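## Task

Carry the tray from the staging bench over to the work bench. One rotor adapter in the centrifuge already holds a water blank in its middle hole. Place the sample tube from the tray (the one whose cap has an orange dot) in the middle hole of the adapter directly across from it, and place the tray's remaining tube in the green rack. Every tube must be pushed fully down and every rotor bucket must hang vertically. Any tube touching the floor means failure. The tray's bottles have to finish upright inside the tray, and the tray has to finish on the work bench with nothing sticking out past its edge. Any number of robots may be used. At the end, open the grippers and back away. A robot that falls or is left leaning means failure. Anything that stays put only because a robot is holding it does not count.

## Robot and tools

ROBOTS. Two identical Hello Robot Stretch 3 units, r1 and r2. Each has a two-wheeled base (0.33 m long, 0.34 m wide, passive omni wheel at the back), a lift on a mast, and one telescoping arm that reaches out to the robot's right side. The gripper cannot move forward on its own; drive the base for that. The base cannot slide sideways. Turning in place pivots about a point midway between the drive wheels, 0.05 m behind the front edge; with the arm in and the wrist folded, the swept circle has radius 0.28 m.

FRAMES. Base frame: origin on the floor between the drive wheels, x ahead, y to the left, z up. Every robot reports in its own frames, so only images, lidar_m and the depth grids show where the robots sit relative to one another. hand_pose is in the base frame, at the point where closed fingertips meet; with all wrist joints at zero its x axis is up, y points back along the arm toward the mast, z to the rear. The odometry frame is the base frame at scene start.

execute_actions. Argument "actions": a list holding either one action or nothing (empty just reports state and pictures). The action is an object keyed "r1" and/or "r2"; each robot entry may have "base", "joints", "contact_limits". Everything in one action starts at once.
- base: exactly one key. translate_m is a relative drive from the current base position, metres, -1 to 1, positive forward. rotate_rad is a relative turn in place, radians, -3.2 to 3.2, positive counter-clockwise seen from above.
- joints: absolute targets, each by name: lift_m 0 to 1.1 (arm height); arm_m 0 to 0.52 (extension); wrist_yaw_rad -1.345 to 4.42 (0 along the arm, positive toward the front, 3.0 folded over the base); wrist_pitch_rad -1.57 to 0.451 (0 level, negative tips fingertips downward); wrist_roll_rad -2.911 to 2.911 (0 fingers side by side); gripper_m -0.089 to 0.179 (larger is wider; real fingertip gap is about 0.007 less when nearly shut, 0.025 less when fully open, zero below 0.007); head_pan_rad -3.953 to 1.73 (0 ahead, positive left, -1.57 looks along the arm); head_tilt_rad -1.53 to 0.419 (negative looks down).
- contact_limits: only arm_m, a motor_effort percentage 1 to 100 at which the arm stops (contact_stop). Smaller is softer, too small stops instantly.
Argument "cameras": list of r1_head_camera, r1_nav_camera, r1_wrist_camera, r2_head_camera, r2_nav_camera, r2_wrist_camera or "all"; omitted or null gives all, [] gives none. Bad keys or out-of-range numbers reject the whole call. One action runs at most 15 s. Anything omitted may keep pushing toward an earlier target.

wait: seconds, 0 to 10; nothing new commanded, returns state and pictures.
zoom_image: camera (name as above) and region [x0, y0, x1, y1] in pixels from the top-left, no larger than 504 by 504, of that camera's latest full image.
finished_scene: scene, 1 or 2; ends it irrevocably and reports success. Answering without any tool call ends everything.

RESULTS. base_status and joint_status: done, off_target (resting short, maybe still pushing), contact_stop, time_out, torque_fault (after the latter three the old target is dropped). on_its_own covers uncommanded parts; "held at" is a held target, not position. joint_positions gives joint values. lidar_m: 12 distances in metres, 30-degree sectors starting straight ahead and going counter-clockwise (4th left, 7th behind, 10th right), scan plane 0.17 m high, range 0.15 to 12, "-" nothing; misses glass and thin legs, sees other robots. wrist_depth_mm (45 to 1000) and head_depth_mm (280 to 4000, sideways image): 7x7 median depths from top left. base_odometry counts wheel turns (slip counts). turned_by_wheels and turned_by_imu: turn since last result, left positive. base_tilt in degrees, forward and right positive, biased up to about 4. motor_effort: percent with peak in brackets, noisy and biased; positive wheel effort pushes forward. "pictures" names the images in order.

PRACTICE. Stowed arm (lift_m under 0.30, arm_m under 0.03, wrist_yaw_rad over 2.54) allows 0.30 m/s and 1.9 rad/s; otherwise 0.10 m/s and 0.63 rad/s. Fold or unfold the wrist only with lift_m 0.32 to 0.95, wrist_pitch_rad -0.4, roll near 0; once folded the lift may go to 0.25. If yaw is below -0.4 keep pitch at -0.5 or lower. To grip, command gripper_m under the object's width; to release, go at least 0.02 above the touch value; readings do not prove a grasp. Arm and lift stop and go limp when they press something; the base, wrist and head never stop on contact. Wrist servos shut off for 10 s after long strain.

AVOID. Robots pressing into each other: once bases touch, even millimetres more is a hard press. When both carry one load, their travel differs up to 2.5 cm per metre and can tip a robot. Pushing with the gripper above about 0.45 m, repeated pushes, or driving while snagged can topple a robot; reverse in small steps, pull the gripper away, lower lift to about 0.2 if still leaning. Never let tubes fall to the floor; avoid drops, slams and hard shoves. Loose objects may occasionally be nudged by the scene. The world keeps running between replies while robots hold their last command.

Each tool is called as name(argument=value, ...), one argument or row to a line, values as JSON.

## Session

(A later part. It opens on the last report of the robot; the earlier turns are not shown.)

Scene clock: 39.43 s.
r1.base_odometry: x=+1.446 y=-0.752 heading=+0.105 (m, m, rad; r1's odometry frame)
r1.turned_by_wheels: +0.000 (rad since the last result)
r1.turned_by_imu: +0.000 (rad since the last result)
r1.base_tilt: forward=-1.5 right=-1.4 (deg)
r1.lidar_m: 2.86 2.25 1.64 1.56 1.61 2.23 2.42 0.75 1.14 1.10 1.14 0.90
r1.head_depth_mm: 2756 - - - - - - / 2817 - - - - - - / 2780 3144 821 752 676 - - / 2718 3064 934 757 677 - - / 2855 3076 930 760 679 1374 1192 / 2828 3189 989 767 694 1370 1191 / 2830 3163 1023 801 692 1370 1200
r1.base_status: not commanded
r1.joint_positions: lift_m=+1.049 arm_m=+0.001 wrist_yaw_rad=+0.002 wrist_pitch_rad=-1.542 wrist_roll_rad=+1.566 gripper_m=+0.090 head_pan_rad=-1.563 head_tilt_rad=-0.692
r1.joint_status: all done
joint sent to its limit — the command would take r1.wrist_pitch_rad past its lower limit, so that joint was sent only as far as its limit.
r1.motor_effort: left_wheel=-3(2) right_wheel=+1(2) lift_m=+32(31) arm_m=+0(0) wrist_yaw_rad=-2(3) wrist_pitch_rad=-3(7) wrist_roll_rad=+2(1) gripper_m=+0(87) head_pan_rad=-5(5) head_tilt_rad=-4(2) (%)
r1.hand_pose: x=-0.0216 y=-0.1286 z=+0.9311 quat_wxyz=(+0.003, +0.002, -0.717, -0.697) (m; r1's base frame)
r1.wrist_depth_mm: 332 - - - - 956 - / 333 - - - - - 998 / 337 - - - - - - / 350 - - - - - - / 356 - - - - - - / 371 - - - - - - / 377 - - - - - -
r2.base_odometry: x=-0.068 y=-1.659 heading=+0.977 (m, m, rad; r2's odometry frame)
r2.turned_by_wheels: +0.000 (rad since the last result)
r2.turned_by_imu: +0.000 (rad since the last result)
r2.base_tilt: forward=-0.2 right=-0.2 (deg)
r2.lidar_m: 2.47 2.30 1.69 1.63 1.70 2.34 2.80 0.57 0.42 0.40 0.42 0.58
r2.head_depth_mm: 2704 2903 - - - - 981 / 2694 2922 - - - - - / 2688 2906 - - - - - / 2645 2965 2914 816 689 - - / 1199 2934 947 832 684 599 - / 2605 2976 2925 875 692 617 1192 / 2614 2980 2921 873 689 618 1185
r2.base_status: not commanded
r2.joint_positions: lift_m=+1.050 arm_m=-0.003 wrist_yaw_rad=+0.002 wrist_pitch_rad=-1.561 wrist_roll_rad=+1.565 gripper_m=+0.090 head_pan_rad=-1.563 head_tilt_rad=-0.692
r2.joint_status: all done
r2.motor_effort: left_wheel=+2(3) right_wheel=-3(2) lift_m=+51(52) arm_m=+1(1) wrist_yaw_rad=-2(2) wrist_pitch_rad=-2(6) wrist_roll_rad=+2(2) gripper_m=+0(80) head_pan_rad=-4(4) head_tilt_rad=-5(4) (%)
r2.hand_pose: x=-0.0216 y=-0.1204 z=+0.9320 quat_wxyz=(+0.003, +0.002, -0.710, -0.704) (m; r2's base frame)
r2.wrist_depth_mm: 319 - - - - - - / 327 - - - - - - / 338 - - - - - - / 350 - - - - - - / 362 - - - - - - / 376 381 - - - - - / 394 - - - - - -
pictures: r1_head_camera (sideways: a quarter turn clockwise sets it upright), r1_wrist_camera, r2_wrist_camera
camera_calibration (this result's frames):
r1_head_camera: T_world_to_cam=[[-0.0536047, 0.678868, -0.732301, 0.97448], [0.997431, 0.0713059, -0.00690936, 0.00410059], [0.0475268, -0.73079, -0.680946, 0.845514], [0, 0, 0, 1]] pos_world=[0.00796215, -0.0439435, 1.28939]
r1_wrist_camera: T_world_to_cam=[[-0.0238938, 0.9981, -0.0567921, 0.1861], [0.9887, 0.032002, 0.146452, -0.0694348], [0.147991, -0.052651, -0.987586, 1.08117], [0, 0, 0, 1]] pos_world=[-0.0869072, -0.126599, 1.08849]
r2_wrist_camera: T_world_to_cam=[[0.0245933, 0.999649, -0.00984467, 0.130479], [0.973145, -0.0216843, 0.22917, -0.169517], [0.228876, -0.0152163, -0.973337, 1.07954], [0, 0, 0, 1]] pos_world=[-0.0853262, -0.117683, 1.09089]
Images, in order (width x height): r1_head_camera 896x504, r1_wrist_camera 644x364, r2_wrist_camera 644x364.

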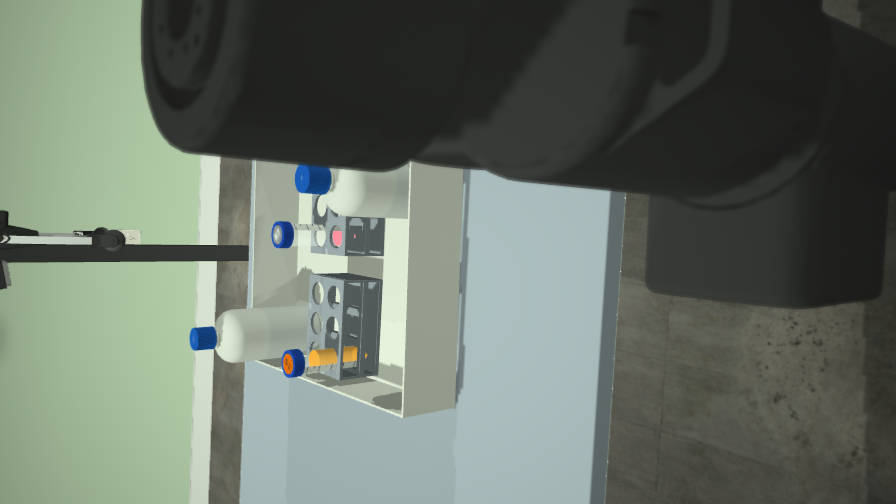

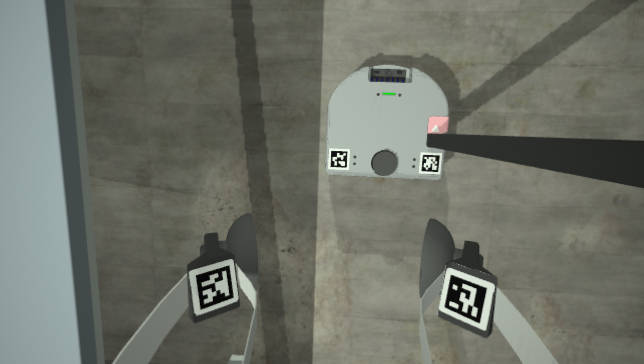

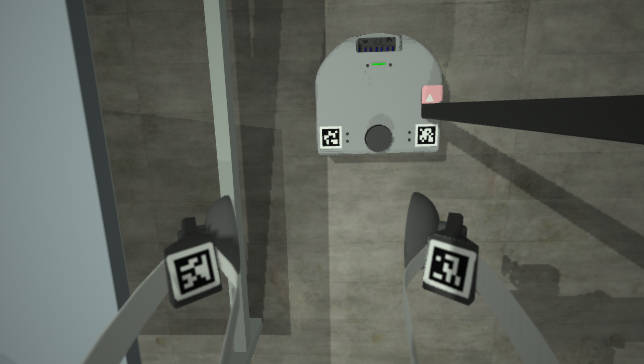

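execute_actions(
  actions=[
    {"r1":{"base":{"translate_m":0.09},"joints":{"arm_m":0.46,"wrist_roll_rad":-1.57}},"r2":{"joints":{"arm_m":0.43,"wrist_roll_rad":-1.57}}},
  ],
  cameras=["r1_wrist_camera","r2_wrist_camera"],
)

Scene clock: 46.73 s.
r1.base_odometry: x=+1.536 y=-0.743 heading=+0.105 (m, m, rad; r1's odometry frame)
r1.turned_by_wheels: +0.000 (rad since the last result)
r1.turned_by_imu: +0.001 (rad since the last result)
r1.base_tilt: forward=-1.5 right=-1.5 (deg)
r1.lidar_m: 2.77 2.24 1.64 1.56 1.61 2.23 2.50 0.82 1.14 1.10 1.14 0.82
r1.head_depth_mm: 2816 3050 1022 782 663 1358 1200 / - 3066 899 750 659 1369 1193 / 821 1624 947 756 677 1376 1193 / 2802 3013 942 759 675 1375 1194 / 2815 3115 983 774 678 1376 1189 / 2891 3092 1025 803 695 1364 1201 / 2920 3169 1019 801 695 1376 1192
r1.base_status: done
r1.joint_positions: lift_m=+1.049 arm_m=+0.460 wrist_yaw_rad=-0.001 wrist_pitch_rad=-1.545 wrist_roll_rad=-1.567 gripper_m=+0.090 head_pan_rad=-1.563 head_tilt_rad=-0.692
r1.joint_status: all done
r1.motor_effort: left_wheel=-3(4) right_wheel=+1(6) lift_m=+32(32) arm_m=+4(4) wrist_yaw_rad=+0(2) wrist_pitch_rad=-2(3) wrist_roll_rad=-1(2) gripper_m=+1(0) head_pan_rad=-5(5) head_tilt_rad=-2(3) (%)
r1.hand_pose: x=-0.0214 y=-0.5873 z=+0.9311 quat_wxyz=(+0.716, +0.698, -0.001, -0.002) (m; r1's base frame)
r1.wrist_depth_mm: - - 307 305 292 291 249 / - - 316 308 300 297 267 / - - 318 318 312 306 274 / - - 333 328 317 315 288 / - - 339 336 323 324 261 / - - - 341 273 335 268 / - - 362 359 236 192 281
r2.base_odometry: x=-0.068 y=-1.659 heading=+0.977 (m, m, rad; r2's odometry frame)
r2.turned_by_wheels: +0.000 (rad since the last result)
r2.turned_by_imu: +0.000 (rad since the last result)
r2.base_tilt: forward=-0.2 right=-0.3 (deg)
r2.lidar_m: 2.47 2.31 1.69 1.63 1.70 2.34 2.80 0.57 0.42 0.41 0.42 0.58
r2.head_depth_mm: - 2995 2933 876 694 618 1191 / 2623 3001 2948 787 693 617 1189 / - 2992 2952 806 692 617 1187 / 802 841 1013 810 688 618 1187 / 2590 2923 922 834 683 618 1182 / 2610 2951 2966 873 690 616 1188 / 2616 2936 2907 873 692 614 1190
r2.base_status: not commanded
r2.joint_positions: lift_m=+1.050 arm_m=+0.430 wrist_yaw_rad=-0.001 wrist_pitch_rad=-1.564 wrist_roll_rad=-1.566 gripper_m=+0.090 head_pan_rad=-1.563 head_tilt_rad=-0.692
r2.joint_status: all done
r2.motor_effort: left_wheel=+2(2) right_wheel=-2(3) lift_m=+51(51) arm_m=+3(4) wrist_yaw_rad=+1(2) wrist_pitch_rad=-2(2) wrist_roll_rad=-2(1) gripper_m=+0(1) head_pan_rad=-4(4) head_tilt_rad=-4(4) (%)
r2.hand_pose: x=-0.0213 y=-0.5523 z=+0.9320 quat_wxyz=(+0.709, +0.705, -0.002, -0.002) (m; r2's base frame)
r2.wrist_depth_mm: - 304 306 304 305 273 294 / - 314 314 316 315 283 295 / - 328 329 324 324 274 208 / - 336 339 337 336 317 336 / - 353 350 347 349 305 351 / - - 367 360 277 299 359 / - 385 379 324 222 308 279
pictures: r1_wrist_camera, r2_wrist_camera
camera_calibration (this result's frames):
r1_wrist_camera: T_world_to_cam=[[0.0131274, -0.999909, -0.00320908, -0.578639], [-0.98871, -0.0134593, 0.149234, -0.126487], [-0.149263, 0.0012138, -0.988797, 1.08346], [0, 0, 0, 1]] pos_world=[0.0442585, -0.581604, 1.08835]
r2_wrist_camera: T_world_to_cam=[[-0.0381166, -0.999263, 0.00452087, -0.55649], [-0.972372, 0.0381327, 0.230301, -0.188668], [-0.230304, 0.00438232, -0.973109, 1.0738], [0, 0, 0, 1]] pos_world=[0.0426326, -0.553591, 1.09089]
Images, in order (width x height): r1_wrist_camera 644x364, r2_wrist_camera 644x364.

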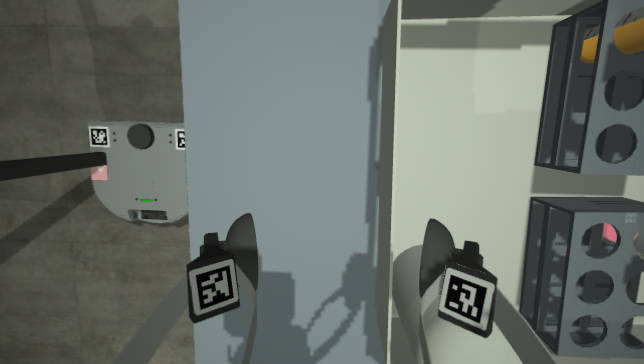

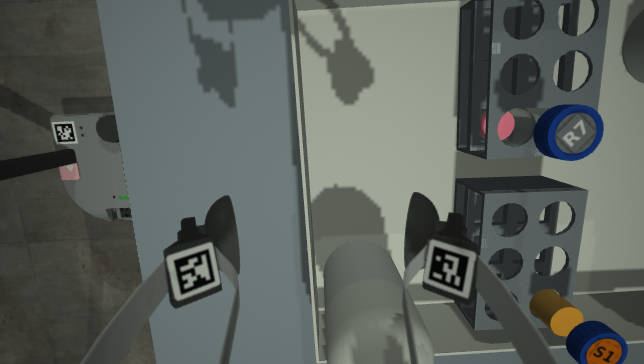

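execute_actions(
  actions=[
    {"r1":{"base":{"translate_m":0.01},"joints":{"arm_m":0.507,"lift_m":0.97}},"r2":{"joints":{"arm_m":0.414,"lift_m":0.97}}},
  ],
  cameras=["r1_wrist_camera","r2_wrist_camera"],
)

Scene clock: 50.80 s.
r1.base_odometry: x=+1.545 y=-0.742 heading=+0.105 (m, m, rad; r1's odometry frame)
r1.turned_by_wheels: +0.000 (rad since the last result)
r1.turned_by_imu: +0.000 (rad since the last result)
r1.base_tilt: forward=-1.4 right=-1.4 (deg)
r1.lidar_m: 2.76 2.25 1.63 1.55 1.61 2.23 2.51 0.83 1.14 1.10 1.14 0.82
r1.head_depth_mm: 2717 3108 1020 778 663 1369 1192 / - 3099 900 757 660 1364 1197 / 809 1618 939 762 677 1368 1198 / 2848 3056 933 756 674 1374 1196 / 2819 3144 988 772 676 1368 1195 / 2843 3164 1025 802 696 1371 1193 / 2880 3211 1026 801 695 1369 1198
r1.base_status: done
r1.joint_positions: lift_m=+0.971 arm_m=+0.507 wrist_yaw_rad=-0.001 wrist_pitch_rad=-1.545 wrist_roll_rad=-1.567 gripper_m=+0.090 head_pan_rad=-1.563 head_tilt_rad=-0.692
r1.joint_status: all done
r1.motor_effort: left_wheel=-2(3) right_wheel=+1(6) lift_m=+8(28) arm_m=+4(4) wrist_yaw_rad=+0(0) wrist_pitch_rad=-2(2) wrist_roll_rad=-1(1) gripper_m=+0(0) head_pan_rad=-5(5) head_tilt_rad=-5(3) (%)
r1.hand_pose: x=-0.0214 y=-0.6343 z=+0.8527 quat_wxyz=(+0.716, +0.698, -0.001, -0.002) (m; r1's base frame)
r1.wrist_depth_mm: - 236 230 229 224 221 190 / - 240 235 235 228 225 196 / - 249 244 240 235 231 200 / - 255 252 246 240 237 203 / - 262 259 252 249 241 227 / - 269 - 260 251 245 216 / - 277 274 264 200 260 195
r2.base_odometry: x=-0.068 y=-1.659 heading=+0.977 (m, m, rad; r2's odometry frame)
r2.turned_by_wheels: +0.000 (rad since the last result)
r2.turned_by_imu: +0.000 (rad since the last result)
r2.base_tilt: forward=-0.2 right=-0.2 (deg)
r2.lidar_m: 2.48 2.30 1.69 1.63 1.70 2.34 2.80 0.57 0.42 0.41 0.42 0.58
r2.head_depth_mm: 2676 2922 - 879 694 619 1185 / 2637 - 1144 791 691 619 1187 / 2650 - 1138 803 689 617 1184 / 1380 824 1678 805 680 617 1183 / 1274 2942 3072 830 685 615 1188 / 2609 2970 2857 876 689 616 1182 / 2639 2970 2906 875 690 614 1191
r2.base_status: not commanded
r2.joint_positions: lift_m=+0.970 arm_m=+0.414 wrist_yaw_rad=-0.001 wrist_pitch_rad=-1.564 wrist_roll_rad=-1.566 gripper_m=+0.090 head_pan_rad=-1.563 head_tilt_rad=-0.692
r2.joint_status: all done
r2.motor_effort: left_wheel=+2(3) right_wheel=-3(3) lift_m=+33(43) arm_m=-1(1) wrist_yaw_rad=+1(1) wrist_pitch_rad=-2(1) wrist_roll_rad=-2(2) gripper_m=+0(0) head_pan_rad=-5(4) head_tilt_rad=-4(4) (%)
r2.hand_pose: x=-0.0213 y=-0.5369 z=+0.8526 quat_wxyz=(+0.709, +0.705, -0.002, -0.002) (m; r2's base frame)
r2.wrist_depth_mm: 952 230 231 231 230 230 202 / 973 237 239 237 237 236 210 / - 245 246 246 247 245 214 / - 253 255 255 255 256 243 / - 263 264 264 264 260 204 / - 274 275 274 257 270 209 / - 286 286 283 205 282 219
pictures: r1_wrist_camera, r2_wrist_camera
camera_calibration (this result's frames):
r1_wrist_camera: T_world_to_cam=[[0.0131299, -0.999909, -0.00320908, -0.625892], [-0.98871, -0.0134618, 0.149234, -0.115421], [-0.149263, 0.00121342, -0.988797, 1.006], [0, 0, 0, 1]] pos_world=[0.0442585, -0.62861, 1.00994]
r2_wrist_camera: T_world_to_cam=[[-0.0381162, -0.999263, 0.00452087, -0.540714], [-0.972372, 0.0381324, 0.230301, -0.170963], [-0.230304, 0.00438225, -0.973109, 0.99643], [0, 0, 0, 1]] pos_world=[0.0426326, -0.538162, 1.01145]
Images, in order (width x height): r1_wrist_camera 644x364, r2_wrist_camera 644x364.

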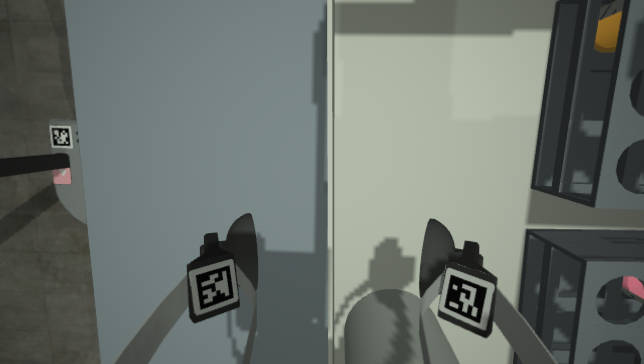

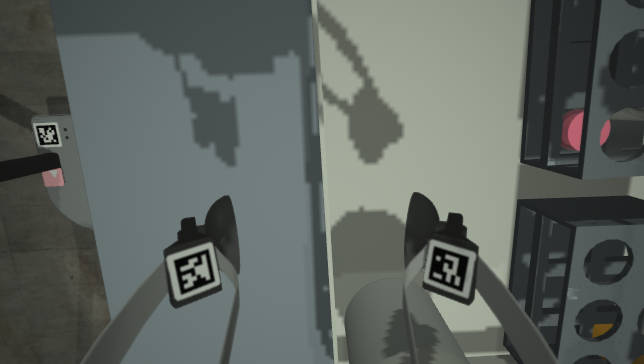

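execute_actions(
  actions=[
    {"r1":{"joints":{"arm_m":0.503,"lift_m":0.915}},"r2":{"joints":{"arm_m":0.417,"lift_m":0.91}}},
  ],
  cameras=[],
)

execute_actions(
  actions=[
    {"r1":{"joints":{"gripper_m":-0.04}},"r2":{"joints":{"gripper_m":-0.04}}},
  ],
  cameras=["r1_wrist_camera","r2_wrist_camera"],
)

execute_actions(
  actions=[
    {"r1":{"joints":{"lift_m":0.975}},"r2":{"joints":{"lift_m":0.97}}},
  ],
  cameras=["r1_head_camera","r2_head_camera"],
)

Scene clock: 53.87 s.
r1.base_odometry: x=+1.545 y=-0.742 heading=+0.105 (m, m, rad; r1's odometry frame)
r1.turned_by_wheels: +0.000 (rad since the last result)
r1.turned_by_imu: +0.000 (rad since the last result)
r1.base_tilt: forward=-1.5 right=-1.5 (deg)
r1.lidar_m: 2.76 2.25 1.64 1.56 1.61 2.23 2.52 0.83 1.14 1.10 1.14 0.82
r1.head_depth_mm: 2740 - 984 776 660 1373 1194 / 2714 - 807 757 660 1382 1193 / 858 946 905 757 677 1381 1197 / 2675 3090 905 756 679 1373 1198 / 2865 3162 991 770 677 1362 1194 / 2862 3118 1019 802 695 1375 1198 / 2896 3112 1023 803 694 1371 1187
r1.base_status: not commanded
r1.joint_positions: lift_m=+0.916 arm_m=+0.503 wrist_yaw_rad=-0.001 wrist_pitch_rad=-1.545 wrist_roll_rad=-1.567 gripper_m=+0.090 head_pan_rad=-1.563 head_tilt_rad=-0.692
r1.joint_status: all done
r1.motor_effort: left_wheel=-2(2) right_wheel=+2(1) lift_m=+7(8) arm_m=-4(4) wrist_yaw_rad=+0(0) wrist_pitch_rad=-2(2) wrist_roll_rad=-1(1) gripper_m=+1(0) head_pan_rad=-5(5) head_tilt_rad=-3(4) (%)
r1.hand_pose: x=-0.0214 y=-0.6310 z=+0.7977 quat_wxyz=(+0.716, +0.698, -0.001, -0.002) (m; r1's base frame)
r1.wrist_depth_mm: 185 182 179 176 171 171 166 / 190 187 185 181 176 174 171 / 195 192 188 185 180 180 174 / 201 196 195 190 185 182 180 / 206 203 198 196 190 188 185 / 213 209 - 201 196 191 186 / 221 215 211 206 198 201 189
r2.base_odometry: x=-0.068 y=-1.659 heading=+0.977 (m, m, rad; r2's odometry frame)
r2.turned_by_wheels: +0.000 (rad since the last result)
r2.turned_by_imu: +0.000 (rad since the last result)
r2.base_tilt: forward=-0.2 right=-0.2 (deg)
r2.lidar_m: 2.47 2.30 1.69 1.63 1.70 2.34 2.80 0.57 0.42 0.40 0.42 0.58
r2.head_depth_mm: 2690 2944 3095 - - 618 1191 / 2655 2889 - 680 692 614 1188 / 2624 2910 - 803 689 619 1186 / 2525 868 1079 812 668 618 1182 / 1334 2887 949 824 686 617 1186 / 2611 2940 2920 877 688 616 1179 / 2654 2949 2897 875 688 615 1187
r2.base_status: not commanded
r2.joint_positions: lift_m=+0.910 arm_m=+0.417 wrist_yaw_rad=-0.001 wrist_pitch_rad=-1.564 wrist_roll_rad=-1.566 gripper_m=+0.090 head_pan_rad=-1.563 head_tilt_rad=-0.692
r2.joint_status: all done
r2.motor_effort: left_wheel=+2(2) right_wheel=-3(3) lift_m=+34(33) arm_m=+4(5) wrist_yaw_rad=+1(0) wrist_pitch_rad=-1(1) wrist_roll_rad=-1(1) gripper_m=+1(0) head_pan_rad=-4(4) head_tilt_rad=-4(4) (%)
r2.hand_pose: x=-0.0213 y=-0.5393 z=+0.7926 quat_wxyz=(+0.709, +0.705, -0.002, -0.002) (m; r2's base frame)
r2.wrist_depth_mm: 173 174 175 173 174 174 172 / 179 180 179 180 179 180 177 / 185 185 186 185 186 186 183 / 191 193 192 192 192 193 190 / 200 199 199 199 199 200 198 / 207 206 209 206 208 208 201 / 217 215 216 215 205 215 209
pictures: none
No camera images: the call's "cameras" was empty. Leave "cameras" out to get every camera's image.

Scene clock: 55.67 s.
r1.base_odometry: x=+1.545 y=-0.742 heading=+0.105 (m, m, rad; r1's odometry frame)
r1.turned_by_wheels: +0.000 (rad since the last result)
r1.turned_by_imu: +0.000 (rad since the last result)
r1.base_tilt: forward=-1.5 right=-1.5 (deg)
r1.lidar_m: 2.76 2.25 1.63 1.56 1.61 2.23 2.51 0.83 1.14 1.10 1.14 0.82
r1.head_depth_mm: 2748 - 992 780 660 1372 1197 / 2789 - 734 755 661 1370 1191 / 858 945 908 754 679 1371 1199 / 2771 3051 902 755 676 1376 1194 / 2861 3140 992 771 676 1376 1190 / 2824 3149 1022 802 693 1375 1197 / 2909 3171 1020 800 693 1364 1194
r1.base_status: not commanded
r1.joint_positions: lift_m=+0.916 arm_m=+0.503 wrist_yaw_rad=-0.001 wrist_pitch_rad=-1.542 wrist_roll_rad=-1.568 gripper_m=-0.039 head_pan_rad=-1.563 head_tilt_rad=-0.692
r1.joint_status: all done
r1.motor_effort: left_wheel=-2(2) right_wheel=+2(2) lift_m=+11(11) arm_m=-3(4) wrist_yaw_rad=+0(0) wrist_pitch_rad=-3(3) wrist_roll_rad=-1(1) gripper_m=-18(99) head_pan_rad=-5(5) head_tilt_rad=-3(3) (%)
r1.hand_pose: x=-0.0214 y=-0.6316 z=+0.7975 quat_wxyz=(+0.717, +0.697, -0.001, -0.001) (m; r1's base frame)
r1.wrist_depth_mm: 183 181 179 174 171 168 166 / 189 184 182 178 175 173 170 / 194 192 188 184 180 177 173 / 200 197 193 188 185 181 177 / 204 201 200 192 189 186 184 / 212 209 204 - 193 191 185 / 220 213 211 206 195 197 190
r2.base_odometry: x=-0.068 y=-1.659 heading=+0.977 (m, m, rad; r2's odometry frame)
r2.turned_by_wheels: +0.000 (rad since the last result)
r2.turned_by_imu: +0.000 (rad since the last result)
r2.base_tilt: forward=-0.2 right=-0.2 (deg)
r2.lidar_m: 2.48 2.30 1.69 1.63 1.70 2.33 2.80 0.57 0.42 0.41 0.42 0.58
r2.head_depth_mm: 2606 2952 3042 - - 619 1187 / 2647 2913 - 678 693 617 1193 / 2643 2882 - 803 692 618 1192 / 2549 863 1069 809 684 616 1189 / 1329 2906 945 820 682 617 1175 / 2605 2933 2851 875 689 614 1182 / 2598 2970 2873 870 689 616 1183
r2.base_status: not commanded
r2.joint_positions: lift_m=+0.910 arm_m=+0.417 wrist_yaw_rad=+0.000 wrist_pitch_rad=-1.557 wrist_roll_rad=-1.569 gripper_m=-0.039 head_pan_rad=-1.563 head_tilt_rad=-0.692
r2.joint_status: all done
r2.motor_effort: left_wheel=+3(2) right_wheel=-3(3) lift_m=+36(36) arm_m=+3(4) wrist_yaw_rad=+1(1) wrist_pitch_rad=-4(3) wrist_roll_rad=+0(1) gripper_m=-16(91) head_pan_rad=-4(4) head_tilt_rad=-4(5) (%)
r2.hand_pose: x=-0.0214 y=-0.5413 z=+0.7924 quat_wxyz=(+0.712, +0.702, -0.001, -0.001) (m; r2's base frame)
r2.wrist_depth_mm: 173 173 174 173 174 174 171 / 178 179 179 179 179 180 177 / 184 185 186 184 185 186 182 / 190 191 192 192 193 193 191 / 197 198 199 - 198 199 198 / 206 204 206 208 206 207 202 / 215 212 214 214 201 215 208
pictures: r1_wrist_camera, r2_wrist_camera
camera_calibration (this result's frames):
r1_wrist_camera: T_world_to_cam=[[0.0145959, -0.999893, -0.00084809, -0.625166], [-0.988684, -0.0145589, 0.149307, -0.107886], [-0.149303, -0.00134076, -0.988791, 0.949724], [0, 0, 0, 1]] pos_world=[0.044256, -0.625396, 0.954656]
r2_wrist_camera: T_world_to_cam=[[-0.0347903, -0.999323, 0.0119475, -0.550709], [-0.972489, 0.0366065, 0.230055, -0.157556], [-0.230337, -0.00361517, -0.973104, 0.933481], [0, 0, 0, 1]] pos_world=[0.0426339, -0.541194, 0.9512]
Images, in order (width x height): r1_wrist_camera 644x364, r2_wrist_camera 644x364.

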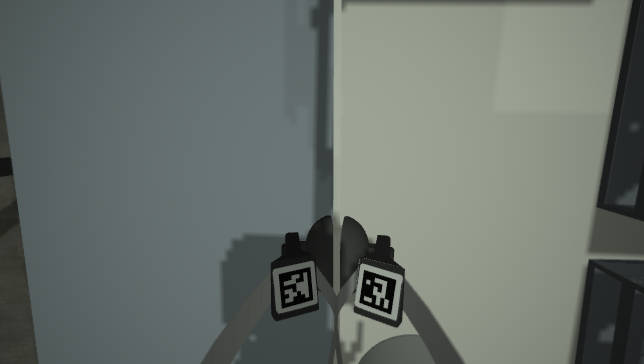

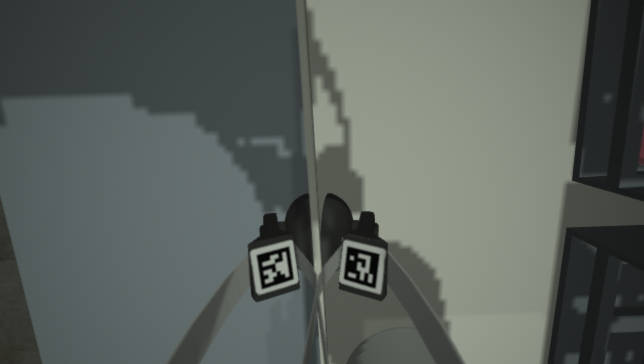

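Scene clock: 57.03 s.
r1.base_odometry: x=+1.545 y=-0.742 heading=+0.105 (m, m, rad; r1's odometry frame)
r1.turned_by_wheels: +0.000 (rad since the last result)
r1.turned_by_imu: +0.000 (rad since the last result)
r1.base_tilt: forward=-1.4 right=-1.5 (deg)
r1.lidar_m: 2.76 2.24 1.64 1.56 1.61 2.22 2.51 0.83 1.14 1.10 1.14 0.82
r1.head_depth_mm: 2636 3046 954 778 659 1376 1197 / - 3104 695 756 661 1372 1195 / 805 1595 861 776 678 1374 1194 / 2826 3048 839 757 677 1378 1197 / 2849 3121 915 779 678 1371 1195 / 2872 3126 1019 801 696 1376 1199 / 2934 3146 1021 803 696 1373 1192
r1.base_status: not commanded
r1.joint_positions: lift_m=+0.974 arm_m=+0.503 wrist_yaw_rad=-0.001 wrist_pitch_rad=-1.539 wrist_roll_rad=-1.569 gripper_m=-0.039 head_pan_rad=-1.563 head_tilt_rad=-0.692
r1.joint_status: all done
r1.motor_effort: left_wheel=-2(2) right_wheel=+1(1) lift_m=+36(38) arm_m=-3(3) wrist_yaw_rad=+0(0) wrist_pitch_rad=-4(5) wrist_roll_rad=+0(1) gripper_m=-16(17) head_pan_rad=-5(5) head_tilt_rad=-3(3) (%)
r1.hand_pose: x=-0.0214 y=-0.6324 z=+0.8558 quat_wxyz=(+0.718, +0.696, -0.001, -0.001) (m; r1's base frame)
r1.wrist_depth_mm: 969 236 235 229 172 169 168 / - 243 239 234 176 173 171 / - 247 247 241 181 178 175 / - 257 253 247 185 181 180 / - 262 260 221 190 186 185 / - 272 263 - 193 193 185 / - 280 273 269 196 197 188
r2.base_odometry: x=-0.068 y=-1.659 heading=+0.977 (m, m, rad; r2's odometry frame)
r2.turned_by_wheels: +0.000 (rad since the last result)
r2.turned_by_imu: +0.000 (rad since the last result)
r2.base_tilt: forward=-0.2 right=-0.2 (deg)
r2.lidar_m: 2.47 2.30 1.69 1.63 1.70 2.33 2.80 0.57 0.42 0.41 0.42 0.58
r2.head_depth_mm: 2651 2933 - 861 692 616 1191 / 2647 - 1145 662 693 618 1188 / 2632 - 961 665 690 616 1184 / 1384 827 1315 769 691 618 1192 / 1281 2926 910 763 691 615 1184 / 2614 2922 2916 842 694 616 1188 / 2648 2905 2880 871 691 616 1187
r2.base_status: not commanded
r2.joint_positions: lift_m=+0.969 arm_m=+0.417 wrist_yaw_rad=+0.000 wrist_pitch_rad=-1.559 wrist_roll_rad=-1.569 gripper_m=-0.039 head_pan_rad=-1.563 head_tilt_rad=-0.692
r2.joint_status: all done
r2.motor_effort: left_wheel=+2(2) right_wheel=-4(4) lift_m=+59(62) arm_m=+3(3) wrist_yaw_rad=+1(0) wrist_pitch_rad=-3(4) wrist_roll_rad=+0(1) gripper_m=-16(16) head_pan_rad=-4(4) head_tilt_rad=-5(4) (%)
r2.hand_pose: x=-0.0214 y=-0.5409 z=+0.8516 quat_wxyz=(+0.711, +0.703, -0.001, -0.001) (m; r2's base frame)
r2.wrist_depth_mm: 230 228 230 173 172 173 171 / 995 235 238 178 179 178 176 / 987 244 244 185 185 186 181 / - 251 253 191 192 192 191 / - 260 262 - 199 199 198 / - 270 272 209 206 207 201 / - 280 284 215 200 217 209
pictures: r1_head_camera (sideways: a quarter turn clockwise sets it upright), r2_head_camera (sideways: a quarter turn clockwise sets it upright)
camera_calibration (this result's frames):
r1_head_camera: T_world_to_cam=[[-0.0534263, 0.678882, -0.732301, 0.974479], [0.997449, 0.0710437, -0.00690937, 0.00410049], [0.0473347, -0.730802, -0.680946, 0.845515], [0, 0, 0, 1]] pos_world=[0.0079506, -0.043944, 1.28939]
r2_head_camera: T_world_to_cam=[[-0.00407301, 0.610941, -0.791666, 1.05028], [0.999716, -0.0160919, -0.0175617, 0.0160457], [-0.0234686, -0.791513, -0.610702, 0.754831], [0, 0, 0, 1]] pos_world=[0.00595146, -0.0439443, 1.29273]
Images, in order (width x height): r1_head_camera 896x504, r2_head_camera 896x504.

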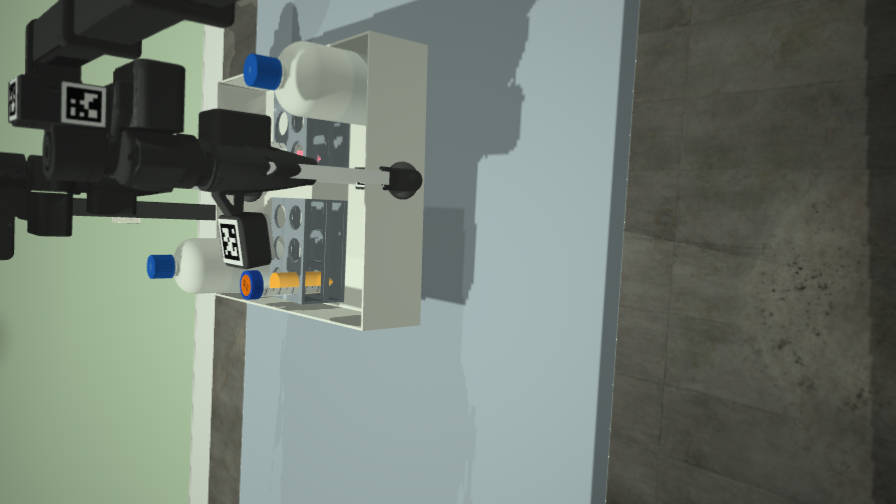

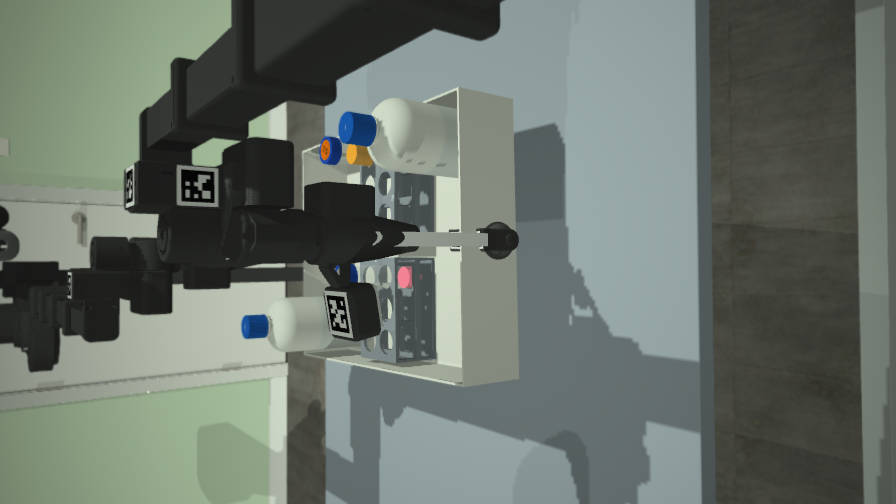

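execute_actions(
  actions=[
    {"r1":{"base":{"translate_m":-0.5},"joints":{"lift_m":1.065,"gripper_m":-0.06,"arm_m":0.47}},"r2":{"base":{"translate_m":0.5},"joints":{"lift_m":1.06,"gripper_m":-0.06,"arm_m":0.45}}},
  ],
  cameras=["r1_head_camera"],
)

Scene clock: 64.83 s.
r1.base_odometry: x=+1.048 y=-0.794 heading=+0.105 (m, m, rad; r1's odometry frame)
r1.turned_by_wheels: +0.000 (rad since the last result)
r1.turned_by_imu: +0.003 (rad since the last result)
r1.base_tilt: forward=-1.4 right=-1.4 (deg)
r1.lidar_m: 3.24 2.25 1.61 1.55 1.63 2.23 2.03 2.26 0.49 1.10 1.14 1.26
r1.head_depth_mm: 2840 2949 629 802 661 814 1167 / - 762 631 805 679 1375 1133 / 802 908 651 801 676 1372 1193 / 2772 799 652 801 677 1375 1193 / 2812 3057 720 802 677 1370 1202 / 2828 3131 1018 798 694 1377 1194 / 2926 3177 1019 801 697 1378 1199
r1.base_status: done
r1.joint_positions: lift_m=+1.064 arm_m=+0.470 wrist_yaw_rad=+0.000 wrist_pitch_rad=-1.528 wrist_roll_rad=-1.569 gripper_m=-0.050 head_pan_rad=-1.563 head_tilt_rad=-0.692
r1.joint_status: gripper_m off_target (ended at -0.050, target -0.060); the others done
r1.on_its_own: gripper_m is held at -0.051, not at your -0.060, by its stall guard, which is not easing now
r1.motor_effort: left_wheel=-1(5) right_wheel=+1(4) lift_m=+36(36) arm_m=-4(3) wrist_yaw_rad=+0(0) wrist_pitch_rad=-9(9) wrist_roll_rad=+0(1) gripper_m=-21(99) head_pan_rad=-5(5) head_tilt_rad=-3(3) (%)
r1.hand_pose: x=-0.0214 y=-0.6023 z=+0.9456 quat_wxyz=(+0.722, +0.692, +0.000, -0.001) (m; r1's base frame)
r1.wrist_depth_mm: - - 321 314 171 171 169 / - - 330 323 175 175 173 / - - 336 327 180 179 175 / - - 344 336 185 183 179 / - - 351 266 189 189 187 / - - 361 - 194 193 187 / - - 378 362 194 199 190
r2.base_odometry: x=+0.212 y=-1.244 heading=+0.977 (m, m, rad; r2's odometry frame)
r2.turned_by_wheels: +0.000 (rad since the last result)
r2.turned_by_imu: -0.004 (rad since the last result)
r2.base_tilt: forward=-0.2 right=-0.2 (deg)
r2.lidar_m: 1.98 2.31 1.70 1.63 1.69 2.34 3.29 0.58 0.42 0.41 0.42 2.21
r2.head_depth_mm: - 3055 2913 877 693 617 1194 / 2737 2970 623 814 671 617 1184 / - 2982 764 814 691 617 1185 / 748 923 767 784 690 616 1187 / 2604 2819 764 781 690 615 1183 / 2680 2953 2751 844 689 616 880 / 2638 2959 2903 2110 711 616 1180
r2.base_status: done
r2.joint_positions: lift_m=+1.059 arm_m=+0.450 wrist_yaw_rad=+0.000 wrist_pitch_rad=-1.551 wrist_roll_rad=-1.570 gripper_m=-0.053 head_pan_rad=-1.563 head_tilt_rad=-0.692
r2.joint_status: gripper_m off_target (ended at -0.053, target -0.060); the others done
r2.on_its_own: gripper_m is held at -0.054, not at your -0.060, by its stall guard, which is not easing now
r2.motor_effort: left_wheel=+3(7) right_wheel=-6(9) lift_m=+59(61) arm_m=+3(5) wrist_yaw_rad=+0(0) wrist_pitch_rad=-5(5) wrist_roll_rad=+0(0) gripper_m=-21(93) head_pan_rad=-4(4) head_tilt_rad=-4(4) (%)
r2.hand_pose: x=-0.0214 y=-0.5758 z=+0.9415 quat_wxyz=(+0.714, +0.700, +0.000, +0.000) (m; r2's base frame)
r2.wrist_depth_mm: - 311 313 172 173 174 172 / - 322 322 178 179 180 177 / - 331 334 185 185 187 181 / - 343 344 192 191 193 191 / - 358 356 - 199 201 198 / - 372 368 208 207 209 201 / - 391 387 215 202 217 212
pictures: r1_head_camera (sideways: a quarter turn clockwise sets it upright)
camera_calibration (this result's frames):
r1_head_camera: T_world_to_cam=[[-0.0534265, 0.678882, -0.732301, 0.974479], [0.997449, 0.071044, -0.00690937, 0.00410049], [0.047335, -0.730802, -0.680946, 0.845515], [0, 0, 0, 1]] pos_world=[0.00795062, -0.043944, 1.28939]
Images, in order (width x height): r1_head_camera 896x504.

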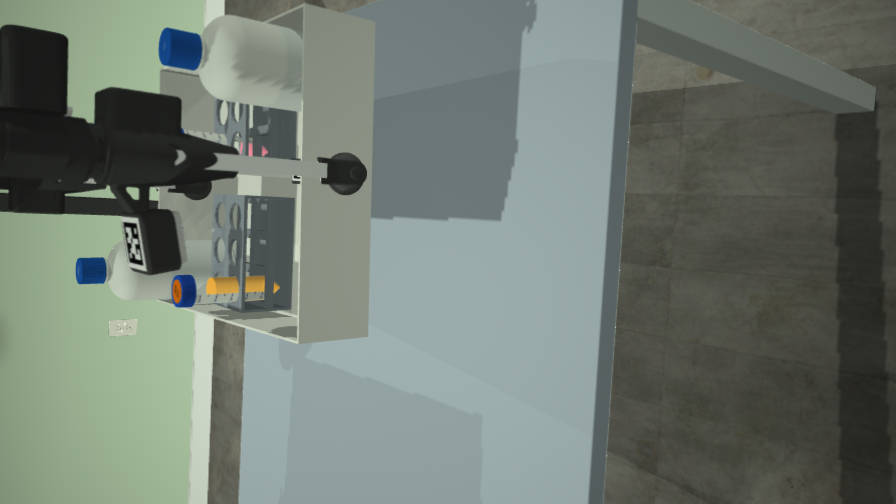

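execute_actions(
  actions=[
    {"r1":{"base":{"translate_m":-1.0},"joints":{"arm_m":0.473}},"r2":{"base":{"translate_m":1.0},"joints":{"arm_m":0.452}}},
  ],
  cameras=["r1_head_camera"],
)

execute_actions(
  actions=[
    {"r1":{"base":{"translate_m":-1.0}},"r2":{"base":{"translate_m":1.0}}},
  ],
  cameras=["r1_head_camera","r2_head_camera"],
)

Scene clock: 77.33 s.
r1.base_odometry: x=+0.054 y=-0.899 heading=+0.105 (m, m, rad; r1's odometry frame)
r1.turned_by_wheels: +0.000 (rad since the last result)
r1.turned_by_imu: +0.005 (rad since the last result)
r1.base_tilt: forward=-1.4 right=-1.5 (deg)
r1.lidar_m: 2.23 2.20 1.63 1.57 1.64 2.24 2.43 1.07 1.46 1.51 1.33 0.89
r1.head_depth_mm: 2750 2934 630 1979 1628 1372 1194 / - 759 634 1980 1623 1366 1190 / 800 908 718 1849 1611 1376 1196 / 2787 799 653 1834 1619 1369 1193 / 2832 3074 727 1945 1622 1371 1190 / 2904 3146 2483 1951 1615 1371 1195 / 2925 3104 2537 1971 1622 1367 1193
r1.base_status: done
r1.joint_positions: lift_m=+1.064 arm_m=+0.473 wrist_yaw_rad=+0.000 wrist_pitch_rad=-1.536 wrist_roll_rad=-1.570 gripper_m=-0.050 head_pan_rad=-1.563 head_tilt_rad=-0.692
r1.joint_status: all done
r1.on_its_own: gripper_m is held at -0.051, not at your -0.060, by its stall guard, which is not easing now
r1.motor_effort: left_wheel=-1(4) right_wheel=+1(5) lift_m=+36(36) arm_m=+3(3) wrist_yaw_rad=+0(0) wrist_pitch_rad=-5(9) wrist_roll_rad=+0(0) gripper_m=-22(22) head_pan_rad=-5(5) head_tilt_rad=-2(3) (%)
r1.hand_pose: x=-0.0214 y=-0.6026 z=+0.9457 quat_wxyz=(+0.719, +0.695, +0.000, -0.001) (m; r1's base frame)
r1.wrist_depth_mm: - - - - 172 170 168 / - - - - 175 174 170 / - - - - 181 179 175 / - - - - 184 182 178 / - - - - 189 188 184 / - - - - 193 193 186 / - - - - 194 197 190
r2.base_odometry: x=+0.771 y=-0.415 heading=+0.977 (m, m, rad; r2's odometry frame)
r2.turned_by_wheels: +0.000 (rad since the last result)
r2.turned_by_imu: -0.008 (rad since the last result)
r2.base_tilt: forward=-0.2 right=-0.2 (deg)
r2.lidar_m: 1.55 2.33 1.70 1.63 1.69 2.30 1.63 0.89 1.31 1.52 1.40 1.02
r2.head_depth_mm: - 3017 2919 2130 1678 1398 1187 / 2723 2973 625 1987 1689 1395 1186 / - 3025 759 1976 1694 1400 1182 / 770 867 765 1785 1673 1390 1181 / 2567 2816 759 1779 1666 1398 1188 / 2636 2907 2792 2044 1670 1386 1184 / 2628 2962 2901 2139 1694 1389 1183
r2.base_status: done
r2.joint_positions: lift_m=+1.059 arm_m=+0.452 wrist_yaw_rad=+0.001 wrist_pitch_rad=-1.558 wrist_roll_rad=-1.573 gripper_m=-0.053 head_pan_rad=-1.563 head_tilt_rad=-0.692
r2.joint_status: all done
r2.on_its_own: gripper_m is held at -0.054, not at your -0.060, by its stall guard, which is not easing now
r2.motor_effort: left_wheel=+4(7) right_wheel=-7(9) lift_m=+59(60) arm_m=+3(5) wrist_yaw_rad=-2(1) wrist_pitch_rad=-3(5) wrist_roll_rad=+1(1) gripper_m=-21(21) head_pan_rad=-4(4) head_tilt_rad=-4(4) (%)
r2.hand_pose: x=-0.0214 y=-0.5759 z=+0.9416 quat_wxyz=(+0.711, +0.703, +0.002, +0.001) (m; r2's base frame)
r2.wrist_depth_mm: - - - 172 172 173 170 / - - - 178 178 179 177 / - - - 185 185 186 180 / - - - 191 192 192 193 / - - - - 198 200 195 / - - - 209 207 208 201 / - - - 216 199 215 210
pictures: r1_head_camera (sideways: a quarter turn clockwise sets it upright)
camera_calibration (this result's frames):
r1_head_camera: T_world_to_cam=[[-0.0534264, 0.678882, -0.732301, 0.974479], [0.997449, 0.0710438, -0.00690936, 0.00410048], [0.0473348, -0.730802, -0.680946, 0.845515], [0, 0, 0, 1]] pos_world=[0.00795061, -0.043944, 1.28939]
Images, in order (width x height): r1_head_camera 896x504.

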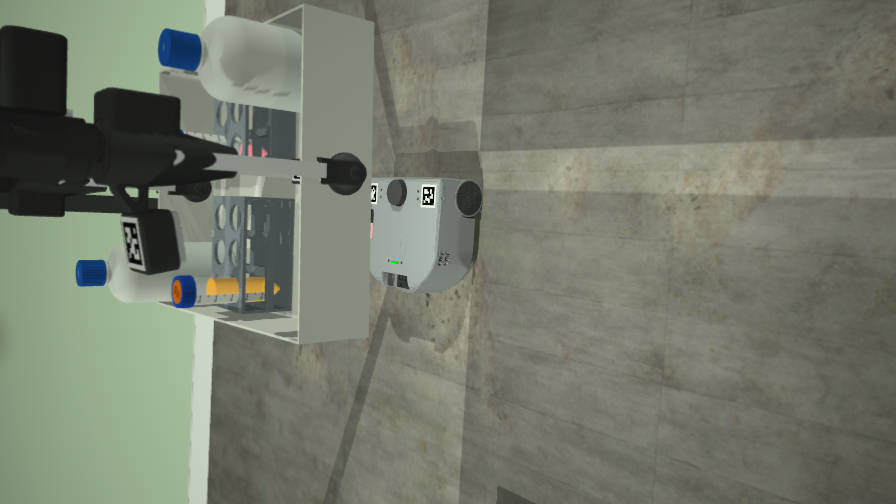

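Scene clock: 88.50 s.
r1.base_odometry: x=-0.941 y=-1.004 heading=+0.105 (m, m, rad; r1's odometry frame)
r1.turned_by_wheels: +0.000 (rad since the last result)
r1.turned_by_imu: +0.003 (rad since the last result)
r1.base_tilt: forward=-1.4 right=-1.5 (deg)
r1.lidar_m: 1.82 2.23 1.64 1.57 1.64 2.25 1.64 1.46 1.14 0.45 3.29 1.83
r1.head_depth_mm: 2782 2925 627 804 662 1378 1197 / - 759 640 801 660 1367 1198 / 797 907 770 803 675 1344 1194 / 2739 798 648 883 694 1317 1152 / 2854 3091 736 1977 1619 1371 1196 / 2909 3144 2529 1953 1609 1367 1190 / 2906 3208 2499 1975 1612 1370 1195
r1.base_status: done
r1.joint_positions: lift_m=+1.064 arm_m=+0.473 wrist_yaw_rad=+0.000 wrist_pitch_rad=-1.550 wrist_roll_rad=-1.571 gripper_m=-0.050 head_pan_rad=-1.563 head_tilt_rad=-0.692
r1.joint_status: not commanded
r1.on_its_own: gripper_m is held at -0.051, not at your -0.060, by its stall guard, which is not easing now
r1.motor_effort: left_wheel=-2(6) right_wheel=+1(5) lift_m=+36(36) arm_m=+3(3) wrist_yaw_rad=-1(0) wrist_pitch_rad=+0(5) wrist_roll_rad=+1(0) gripper_m=-22(21) head_pan_rad=-5(5) head_tilt_rad=-3(3) (%)
r1.hand_pose: x=-0.0214 y=-0.5989 z=+0.9460 quat_wxyz=(+0.714, +0.700, +0.000, +0.000) (m; r1's base frame)
r1.wrist_depth_mm: - - - - 171 169 166 / - - - - 175 173 170 / - - 334 331 180 177 173 / - - 346 339 184 181 176 / - - 357 269 189 184 182 / - - 371 - 193 190 184 / - - 377 368 194 197 187
r2.base_odometry: x=+1.330 y=+0.414 heading=+0.977 (m, m, rad; r2's odometry frame)
r2.turned_by_wheels: +0.000 (rad since the last result)
r2.turned_by_imu: -0.006 (rad since the last result)
r2.base_tilt: forward=-0.2 right=-0.2 (deg)
r2.lidar_m: 1.45 2.35 1.70 1.64 1.70 2.31 1.83 2.07 3.25 0.39 0.41 0.56
r2.head_depth_mm: - 3064 2930 2146 1676 1392 1194 / 2736 2989 621 1978 1679 1389 1186 / - 2963 757 1897 1589 1326 1189 / 741 830 762 800 692 616 985 / 1419 2182 755 789 693 616 1179 / 2652 2843 1085 834 693 616 1185 / 2615 2923 2910 862 690 600 1191
r2.base_status: done
r2.joint_positions: lift_m=+1.059 arm_m=+0.452 wrist_yaw_rad=+0.002 wrist_pitch_rad=-1.585 wrist_roll_rad=-1.574 gripper_m=-0.053 head_pan_rad=-1.563 head_tilt_rad=-0.692
r2.joint_status: not commanded
r2.on_its_own: gripper_m is held at -0.054, not at your -0.060, by its stall guard, which is not easing now
r2.motor_effort: left_wheel=+3(7) right_wheel=-5(8) lift_m=+59(60) arm_m=+3(3) wrist_yaw_rad=-2(2) wrist_pitch_rad=+4(5) wrist_roll_rad=+1(1) gripper_m=-21(20) head_pan_rad=-4(4) head_tilt_rad=-4(4) (%)
r2.hand_pose: x=-0.0214 y=-0.5690 z=+0.9423 quat_wxyz=(+0.702, +0.713, +0.002, +0.002) (m; r2's base frame)
r2.wrist_depth_mm: - 318 318 172 171 171 168 / - 330 324 177 177 176 172 / - 338 336 184 183 182 178 / - 348 351 190 190 189 188 / - - - - 197 196 191 / - - - 208 204 204 198 / - - - 216 200 212 205
pictures: r1_head_camera (sideways: a quarter turn clockwise sets it upright), r2_head_camera (sideways: a quarter turn clockwise sets it upright)
camera_calibration (this result's frames):
r1_head_camera: T_world_to_cam=[[-0.0534265, 0.678882, -0.732301, 0.974479], [0.997449, 0.0710439, -0.00690936, 0.00410048], [0.0473349, -0.730802, -0.680946, 0.845515], [0, 0, 0, 1]] pos_world=[0.00795061, -0.043944, 1.28939]
r2_head_camera: T_world_to_cam=[[-0.00407293, 0.610941, -0.791666, 1.05028], [0.999716, -0.016092, -0.0175617, 0.0160457], [-0.0234687, -0.791513, -0.610702, 0.754831], [0, 0, 0, 1]] pos_world=[0.00595145, -0.0439443, 1.29273]
Images, in order (width x height): r1_head_camera 896x504, r2_head_camera 896x504.

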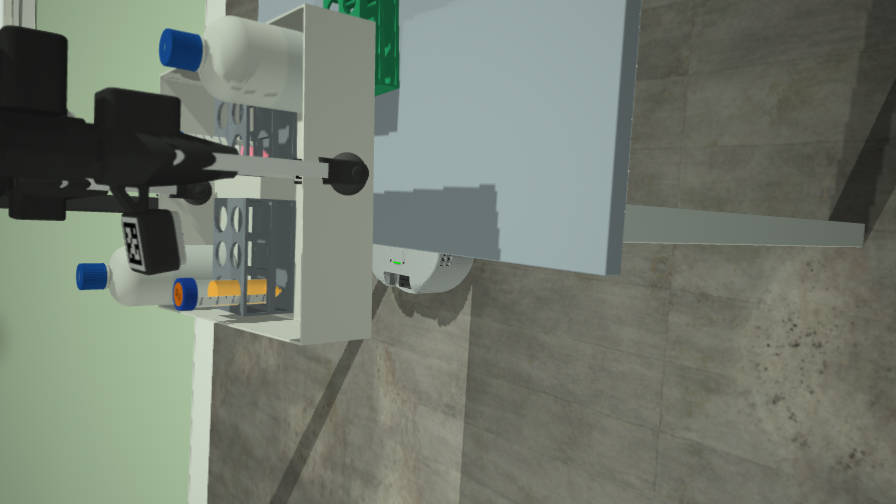

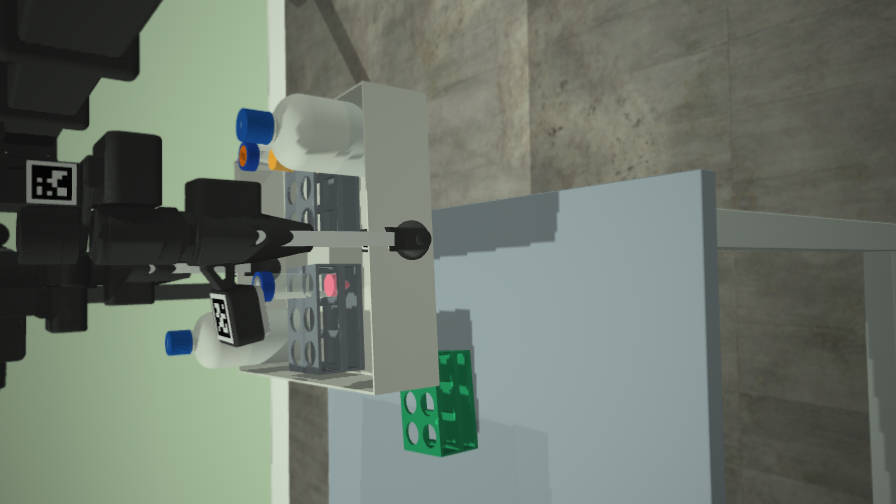

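execute_actions(
  actions=[
    {"r1":{"base":{"translate_m":-1.0},"joints":{"arm_m":0.46}},"r2":{"base":{"translate_m":1.0},"joints":{"arm_m":0.445}}},
  ],
  cameras=[],
)

execute_actions(
  actions=[
    {"r1":{"joints":{"lift_m":0.925}},"r2":{"joints":{"lift_m":0.92}}},
  ],
  cameras=["r1_head_camera","r2_head_camera"],
)

Scene clock: 102.17 s.
r1.base_odometry: x=-1.935 y=-1.108 heading=+0.105 (m, m, rad; r1's odometry frame)
r1.turned_by_wheels: +0.000 (rad since the last result)
r1.turned_by_imu: +0.004 (rad since the last result)
r1.base_tilt: forward=-1.4 right=-1.4 (deg)
r1.lidar_m: 2.80 2.24 1.64 1.58 1.65 2.26 2.47 0.71 0.59 1.09 1.13 1.09
r1.head_depth_mm: 2782 2877 614 801 659 1376 1189 / - 890 628 806 659 1374 1195 / 784 873 643 806 660 1360 1190 / 2748 842 646 802 677 1365 1191 / 2839 1216 646 803 677 1370 1194 / 2886 3135 1020 801 676 1385 1202 / 2897 3151 1020 804 696 1374 1196
r1.base_status: done
r1.joint_positions: lift_m=+1.064 arm_m=+0.460 wrist_yaw_rad=+0.001 wrist_pitch_rad=-1.550 wrist_roll_rad=-1.572 gripper_m=-0.050 head_pan_rad=-1.563 head_tilt_rad=-0.692
r1.joint_status: all done
r1.on_its_own: gripper_m is held at -0.051, not at your -0.060, by its stall guard, which is not easing now
r1.motor_effort: left_wheel=-2(4) right_wheel=+1(4) lift_m=+36(36) arm_m=-1(5) wrist_yaw_rad=-1(1) wrist_pitch_rad=+0(12) wrist_roll_rad=+1(1) gripper_m=-22(21) head_pan_rad=-5(5) head_tilt_rad=-3(4) (%)
r1.hand_pose: x=-0.0214 y=-0.5862 z=+0.9460 quat_wxyz=(+0.714, +0.700, +0.001, +0.000) (m; r1's base frame)
r1.wrist_depth_mm: - - 323 314 173 169 166 / - - 329 322 177 174 170 / - - 336 327 181 177 174 / - - 348 340 185 180 177 / - - 355 268 188 185 181 / - - 370 - 192 190 183 / - - 380 371 195 195 187
r2.base_odometry: x=+1.889 y=+1.243 heading=+0.978 (m, m, rad; r2's odometry frame)
r2.turned_by_wheels: +0.000 (rad since the last result)
r2.turned_by_imu: -0.007 (rad since the last result)
r2.base_tilt: forward=-0.2 right=-0.2 (deg)
r2.lidar_m: 2.46 2.39 1.73 1.65 1.71 2.32 2.81 0.56 0.40 0.39 0.40 0.53
r2.head_depth_mm: - 2953 2911 878 694 602 1190 / 2725 3019 614 814 692 601 1182 / - 2944 749 786 691 601 1190 / 743 823 755 816 693 600 1182 / 783 1520 756 787 691 601 1182 / 2633 2907 1087 841 692 600 1183 / 2615 2869 2905 870 688 585 1185
r2.base_status: done
r2.joint_positions: lift_m=+1.059 arm_m=+0.445 wrist_yaw_rad=+0.003 wrist_pitch_rad=-1.586 wrist_roll_rad=-1.575 gripper_m=-0.050 head_pan_rad=-1.563 head_tilt_rad=-0.692
r2.joint_status: all done
r2.on_its_own: gripper_m is held at -0.051, not at your -0.060, by its stall guard, which is not easing now
r2.motor_effort: left_wheel=+3(6) right_wheel=-5(8) lift_m=+59(60) arm_m=+1(4) wrist_yaw_rad=-3(3) wrist_pitch_rad=+5(7) wrist_roll_rad=+2(2) gripper_m=-19(20) head_pan_rad=-5(4) head_tilt_rad=-4(4) (%)
r2.hand_pose: x=-0.0214 y=-0.5620 z=+0.9423 quat_wxyz=(+0.701, +0.713, +0.003, +0.002) (m; r2's base frame)
r2.wrist_depth_mm: - 319 317 169 170 170 167 / - 327 327 176 177 175 171 / - 338 339 183 183 182 178 / - 349 349 190 189 189 189 / - 366 365 154 197 197 191 / - 384 379 209 205 205 198 / - - 389 302 200 213 206
pictures: none
No camera images: the call's "cameras" was empty. Leave "cameras" out to get every camera's image.

Scene clock: 104.27 s.
r1.base_odometry: x=-1.935 y=-1.108 heading=+0.105 (m, m, rad; r1's odometry frame)
r1.turned_by_wheels: +0.000 (rad since the last result)
r1.turned_by_imu: +0.000 (rad since the last result)
r1.base_tilt: forward=-1.4 right=-1.5 (deg)
r1.lidar_m: 2.80 2.23 1.64 1.58 1.65 2.26 2.47 0.71 0.59 1.09 1.14 1.09
r1.head_depth_mm: 2752 - 966 737 659 1370 1194 / 2710 - 814 718 659 1373 1195 / 1372 897 888 736 658 1369 1183 / 852 3075 898 740 677 1368 1194 / 2826 3151 947 770 678 1379 1195 / 2862 3114 1021 804 678 1377 1194 / 2921 3122 1022 801 694 1378 1197
r1.base_status: not commanded
r1.joint_positions: lift_m=+0.926 arm_m=+0.460 wrist_yaw_rad=+0.001 wrist_pitch_rad=-1.550 wrist_roll_rad=-1.572 gripper_m=-0.050 head_pan_rad=-1.563 head_tilt_rad=-0.692
r1.joint_status: all done
r1.on_its_own: gripper_m is held at -0.051, not at your -0.060, by its stall guard, which is not easing now
r1.motor_effort: left_wheel=-2(2) right_wheel=+1(1) lift_m=+12(32) arm_m=-1(1) wrist_yaw_rad=-1(1) wrist_pitch_rad=+0(0) wrist_roll_rad=+1(1) gripper_m=-21(23) head_pan_rad=-5(5) head_tilt_rad=-3(2) (%)
r1.hand_pose: x=-0.0214 y=-0.5862 z=+0.8075 quat_wxyz=(+0.714, +0.700, +0.001, +0.000) (m; r1's base frame)
r1.wrist_depth_mm: 945 192 188 185 171 169 168 / 968 197 194 189 177 173 170 / - 203 199 195 181 179 174 / - 210 204 200 185 181 178 / - 214 210 199 188 186 182 / - 220 215 - 191 190 184 / - 228 222 218 196 195 187
r2.base_odometry: x=+1.889 y=+1.243 heading=+0.978 (m, m, rad; r2's odometry frame)
r2.turned_by_wheels: +0.000 (rad since the last result)
r2.turned_by_imu: +0.000 (rad since the last result)
r2.base_tilt: forward=-0.2 right=-0.2 (deg)
r2.lidar_m: 2.46 2.39 1.72 1.65 1.70 2.31 2.82 0.56 0.40 0.38 0.40 0.53
r2.head_depth_mm: 2630 2979 3227 - 652 602 1190 / 2651 2946 - 721 692 600 1190 / 2638 2885 1012 706 692 600 1185 / 2606 2837 990 825 689 601 1187 / 1305 879 964 827 692 600 1182 / 2543 2903 2898 861 692 602 1187 / 2590 2901 2942 869 688 582 1182
r2.base_status: not commanded
r2.joint_positions: lift_m=+0.920 arm_m=+0.445 wrist_yaw_rad=+0.003 wrist_pitch_rad=-1.586 wrist_roll_rad=-1.575 gripper_m=-0.050 head_pan_rad=-1.563 head_tilt_rad=-0.692
r2.joint_status: all done
r2.on_its_own: gripper_m is held at -0.051, not at your -0.060, by its stall guard, which is not easing now
r2.motor_effort: left_wheel=+3(3) right_wheel=-5(5) lift_m=+43(52) arm_m=+1(1) wrist_yaw_rad=-3(3) wrist_pitch_rad=+5(5) wrist_roll_rad=+2(2) gripper_m=-20(19) head_pan_rad=-4(4) head_tilt_rad=-4(4) (%)
r2.hand_pose: x=-0.0214 y=-0.5620 z=+0.8029 quat_wxyz=(+0.701, +0.713, +0.003, +0.002) (m; r2's base frame)
r2.wrist_depth_mm: 185 184 184 170 170 169 167 / 191 191 191 176 176 176 172 / 198 198 197 183 182 182 177 / 206 205 204 190 189 189 187 / 213 211 212 156 196 196 191 / 220 220 220 208 204 204 196 / 229 229 227 221 201 213 204
pictures: r1_head_camera (sideways: a quarter turn clockwise sets it upright), r2_head_camera (sideways: a quarter turn clockwise sets it upright)
camera_calibration (this result's frames):
r1_head_camera: T_world_to_cam=[[-0.0534263, 0.678882, -0.732301, 0.974479], [0.997449, 0.0710437, -0.00690937, 0.00410049], [0.0473347, -0.730802, -0.680946, 0.845515], [0, 0, 0, 1]] pos_world=[0.0079506, -0.043944, 1.28939]
r2_head_camera: T_world_to_cam=[[-0.00407308, 0.61094, -0.791666, 1.05028], [0.999716, -0.0160918, -0.0175617, 0.0160457], [-0.0234685, -0.791513, -0.610702, 0.75483], [0, 0, 0, 1]] pos_world=[0.00595146, -0.0439443, 1.29273]
Images, in order (width x height): r1_head_camera 896x504, r2_head_camera 896x504.

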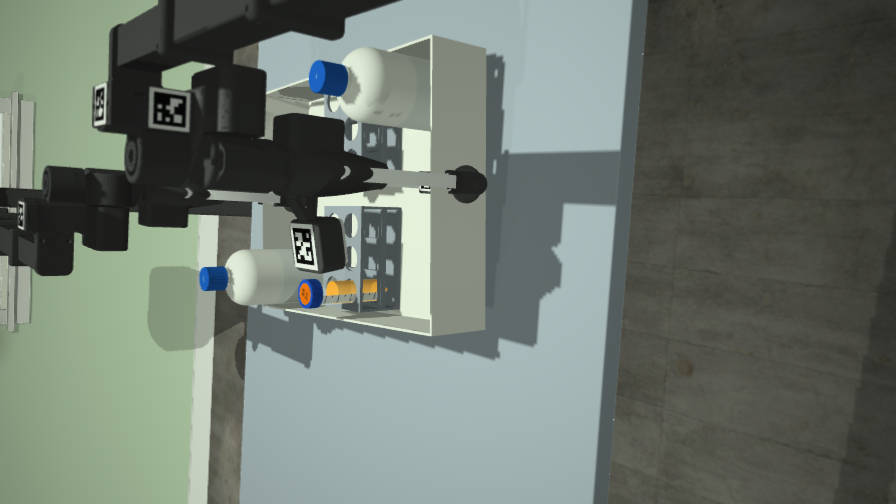

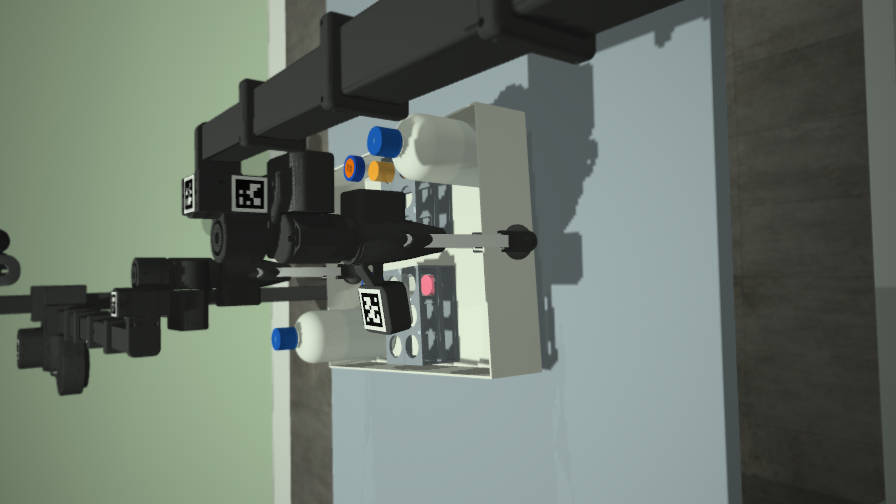

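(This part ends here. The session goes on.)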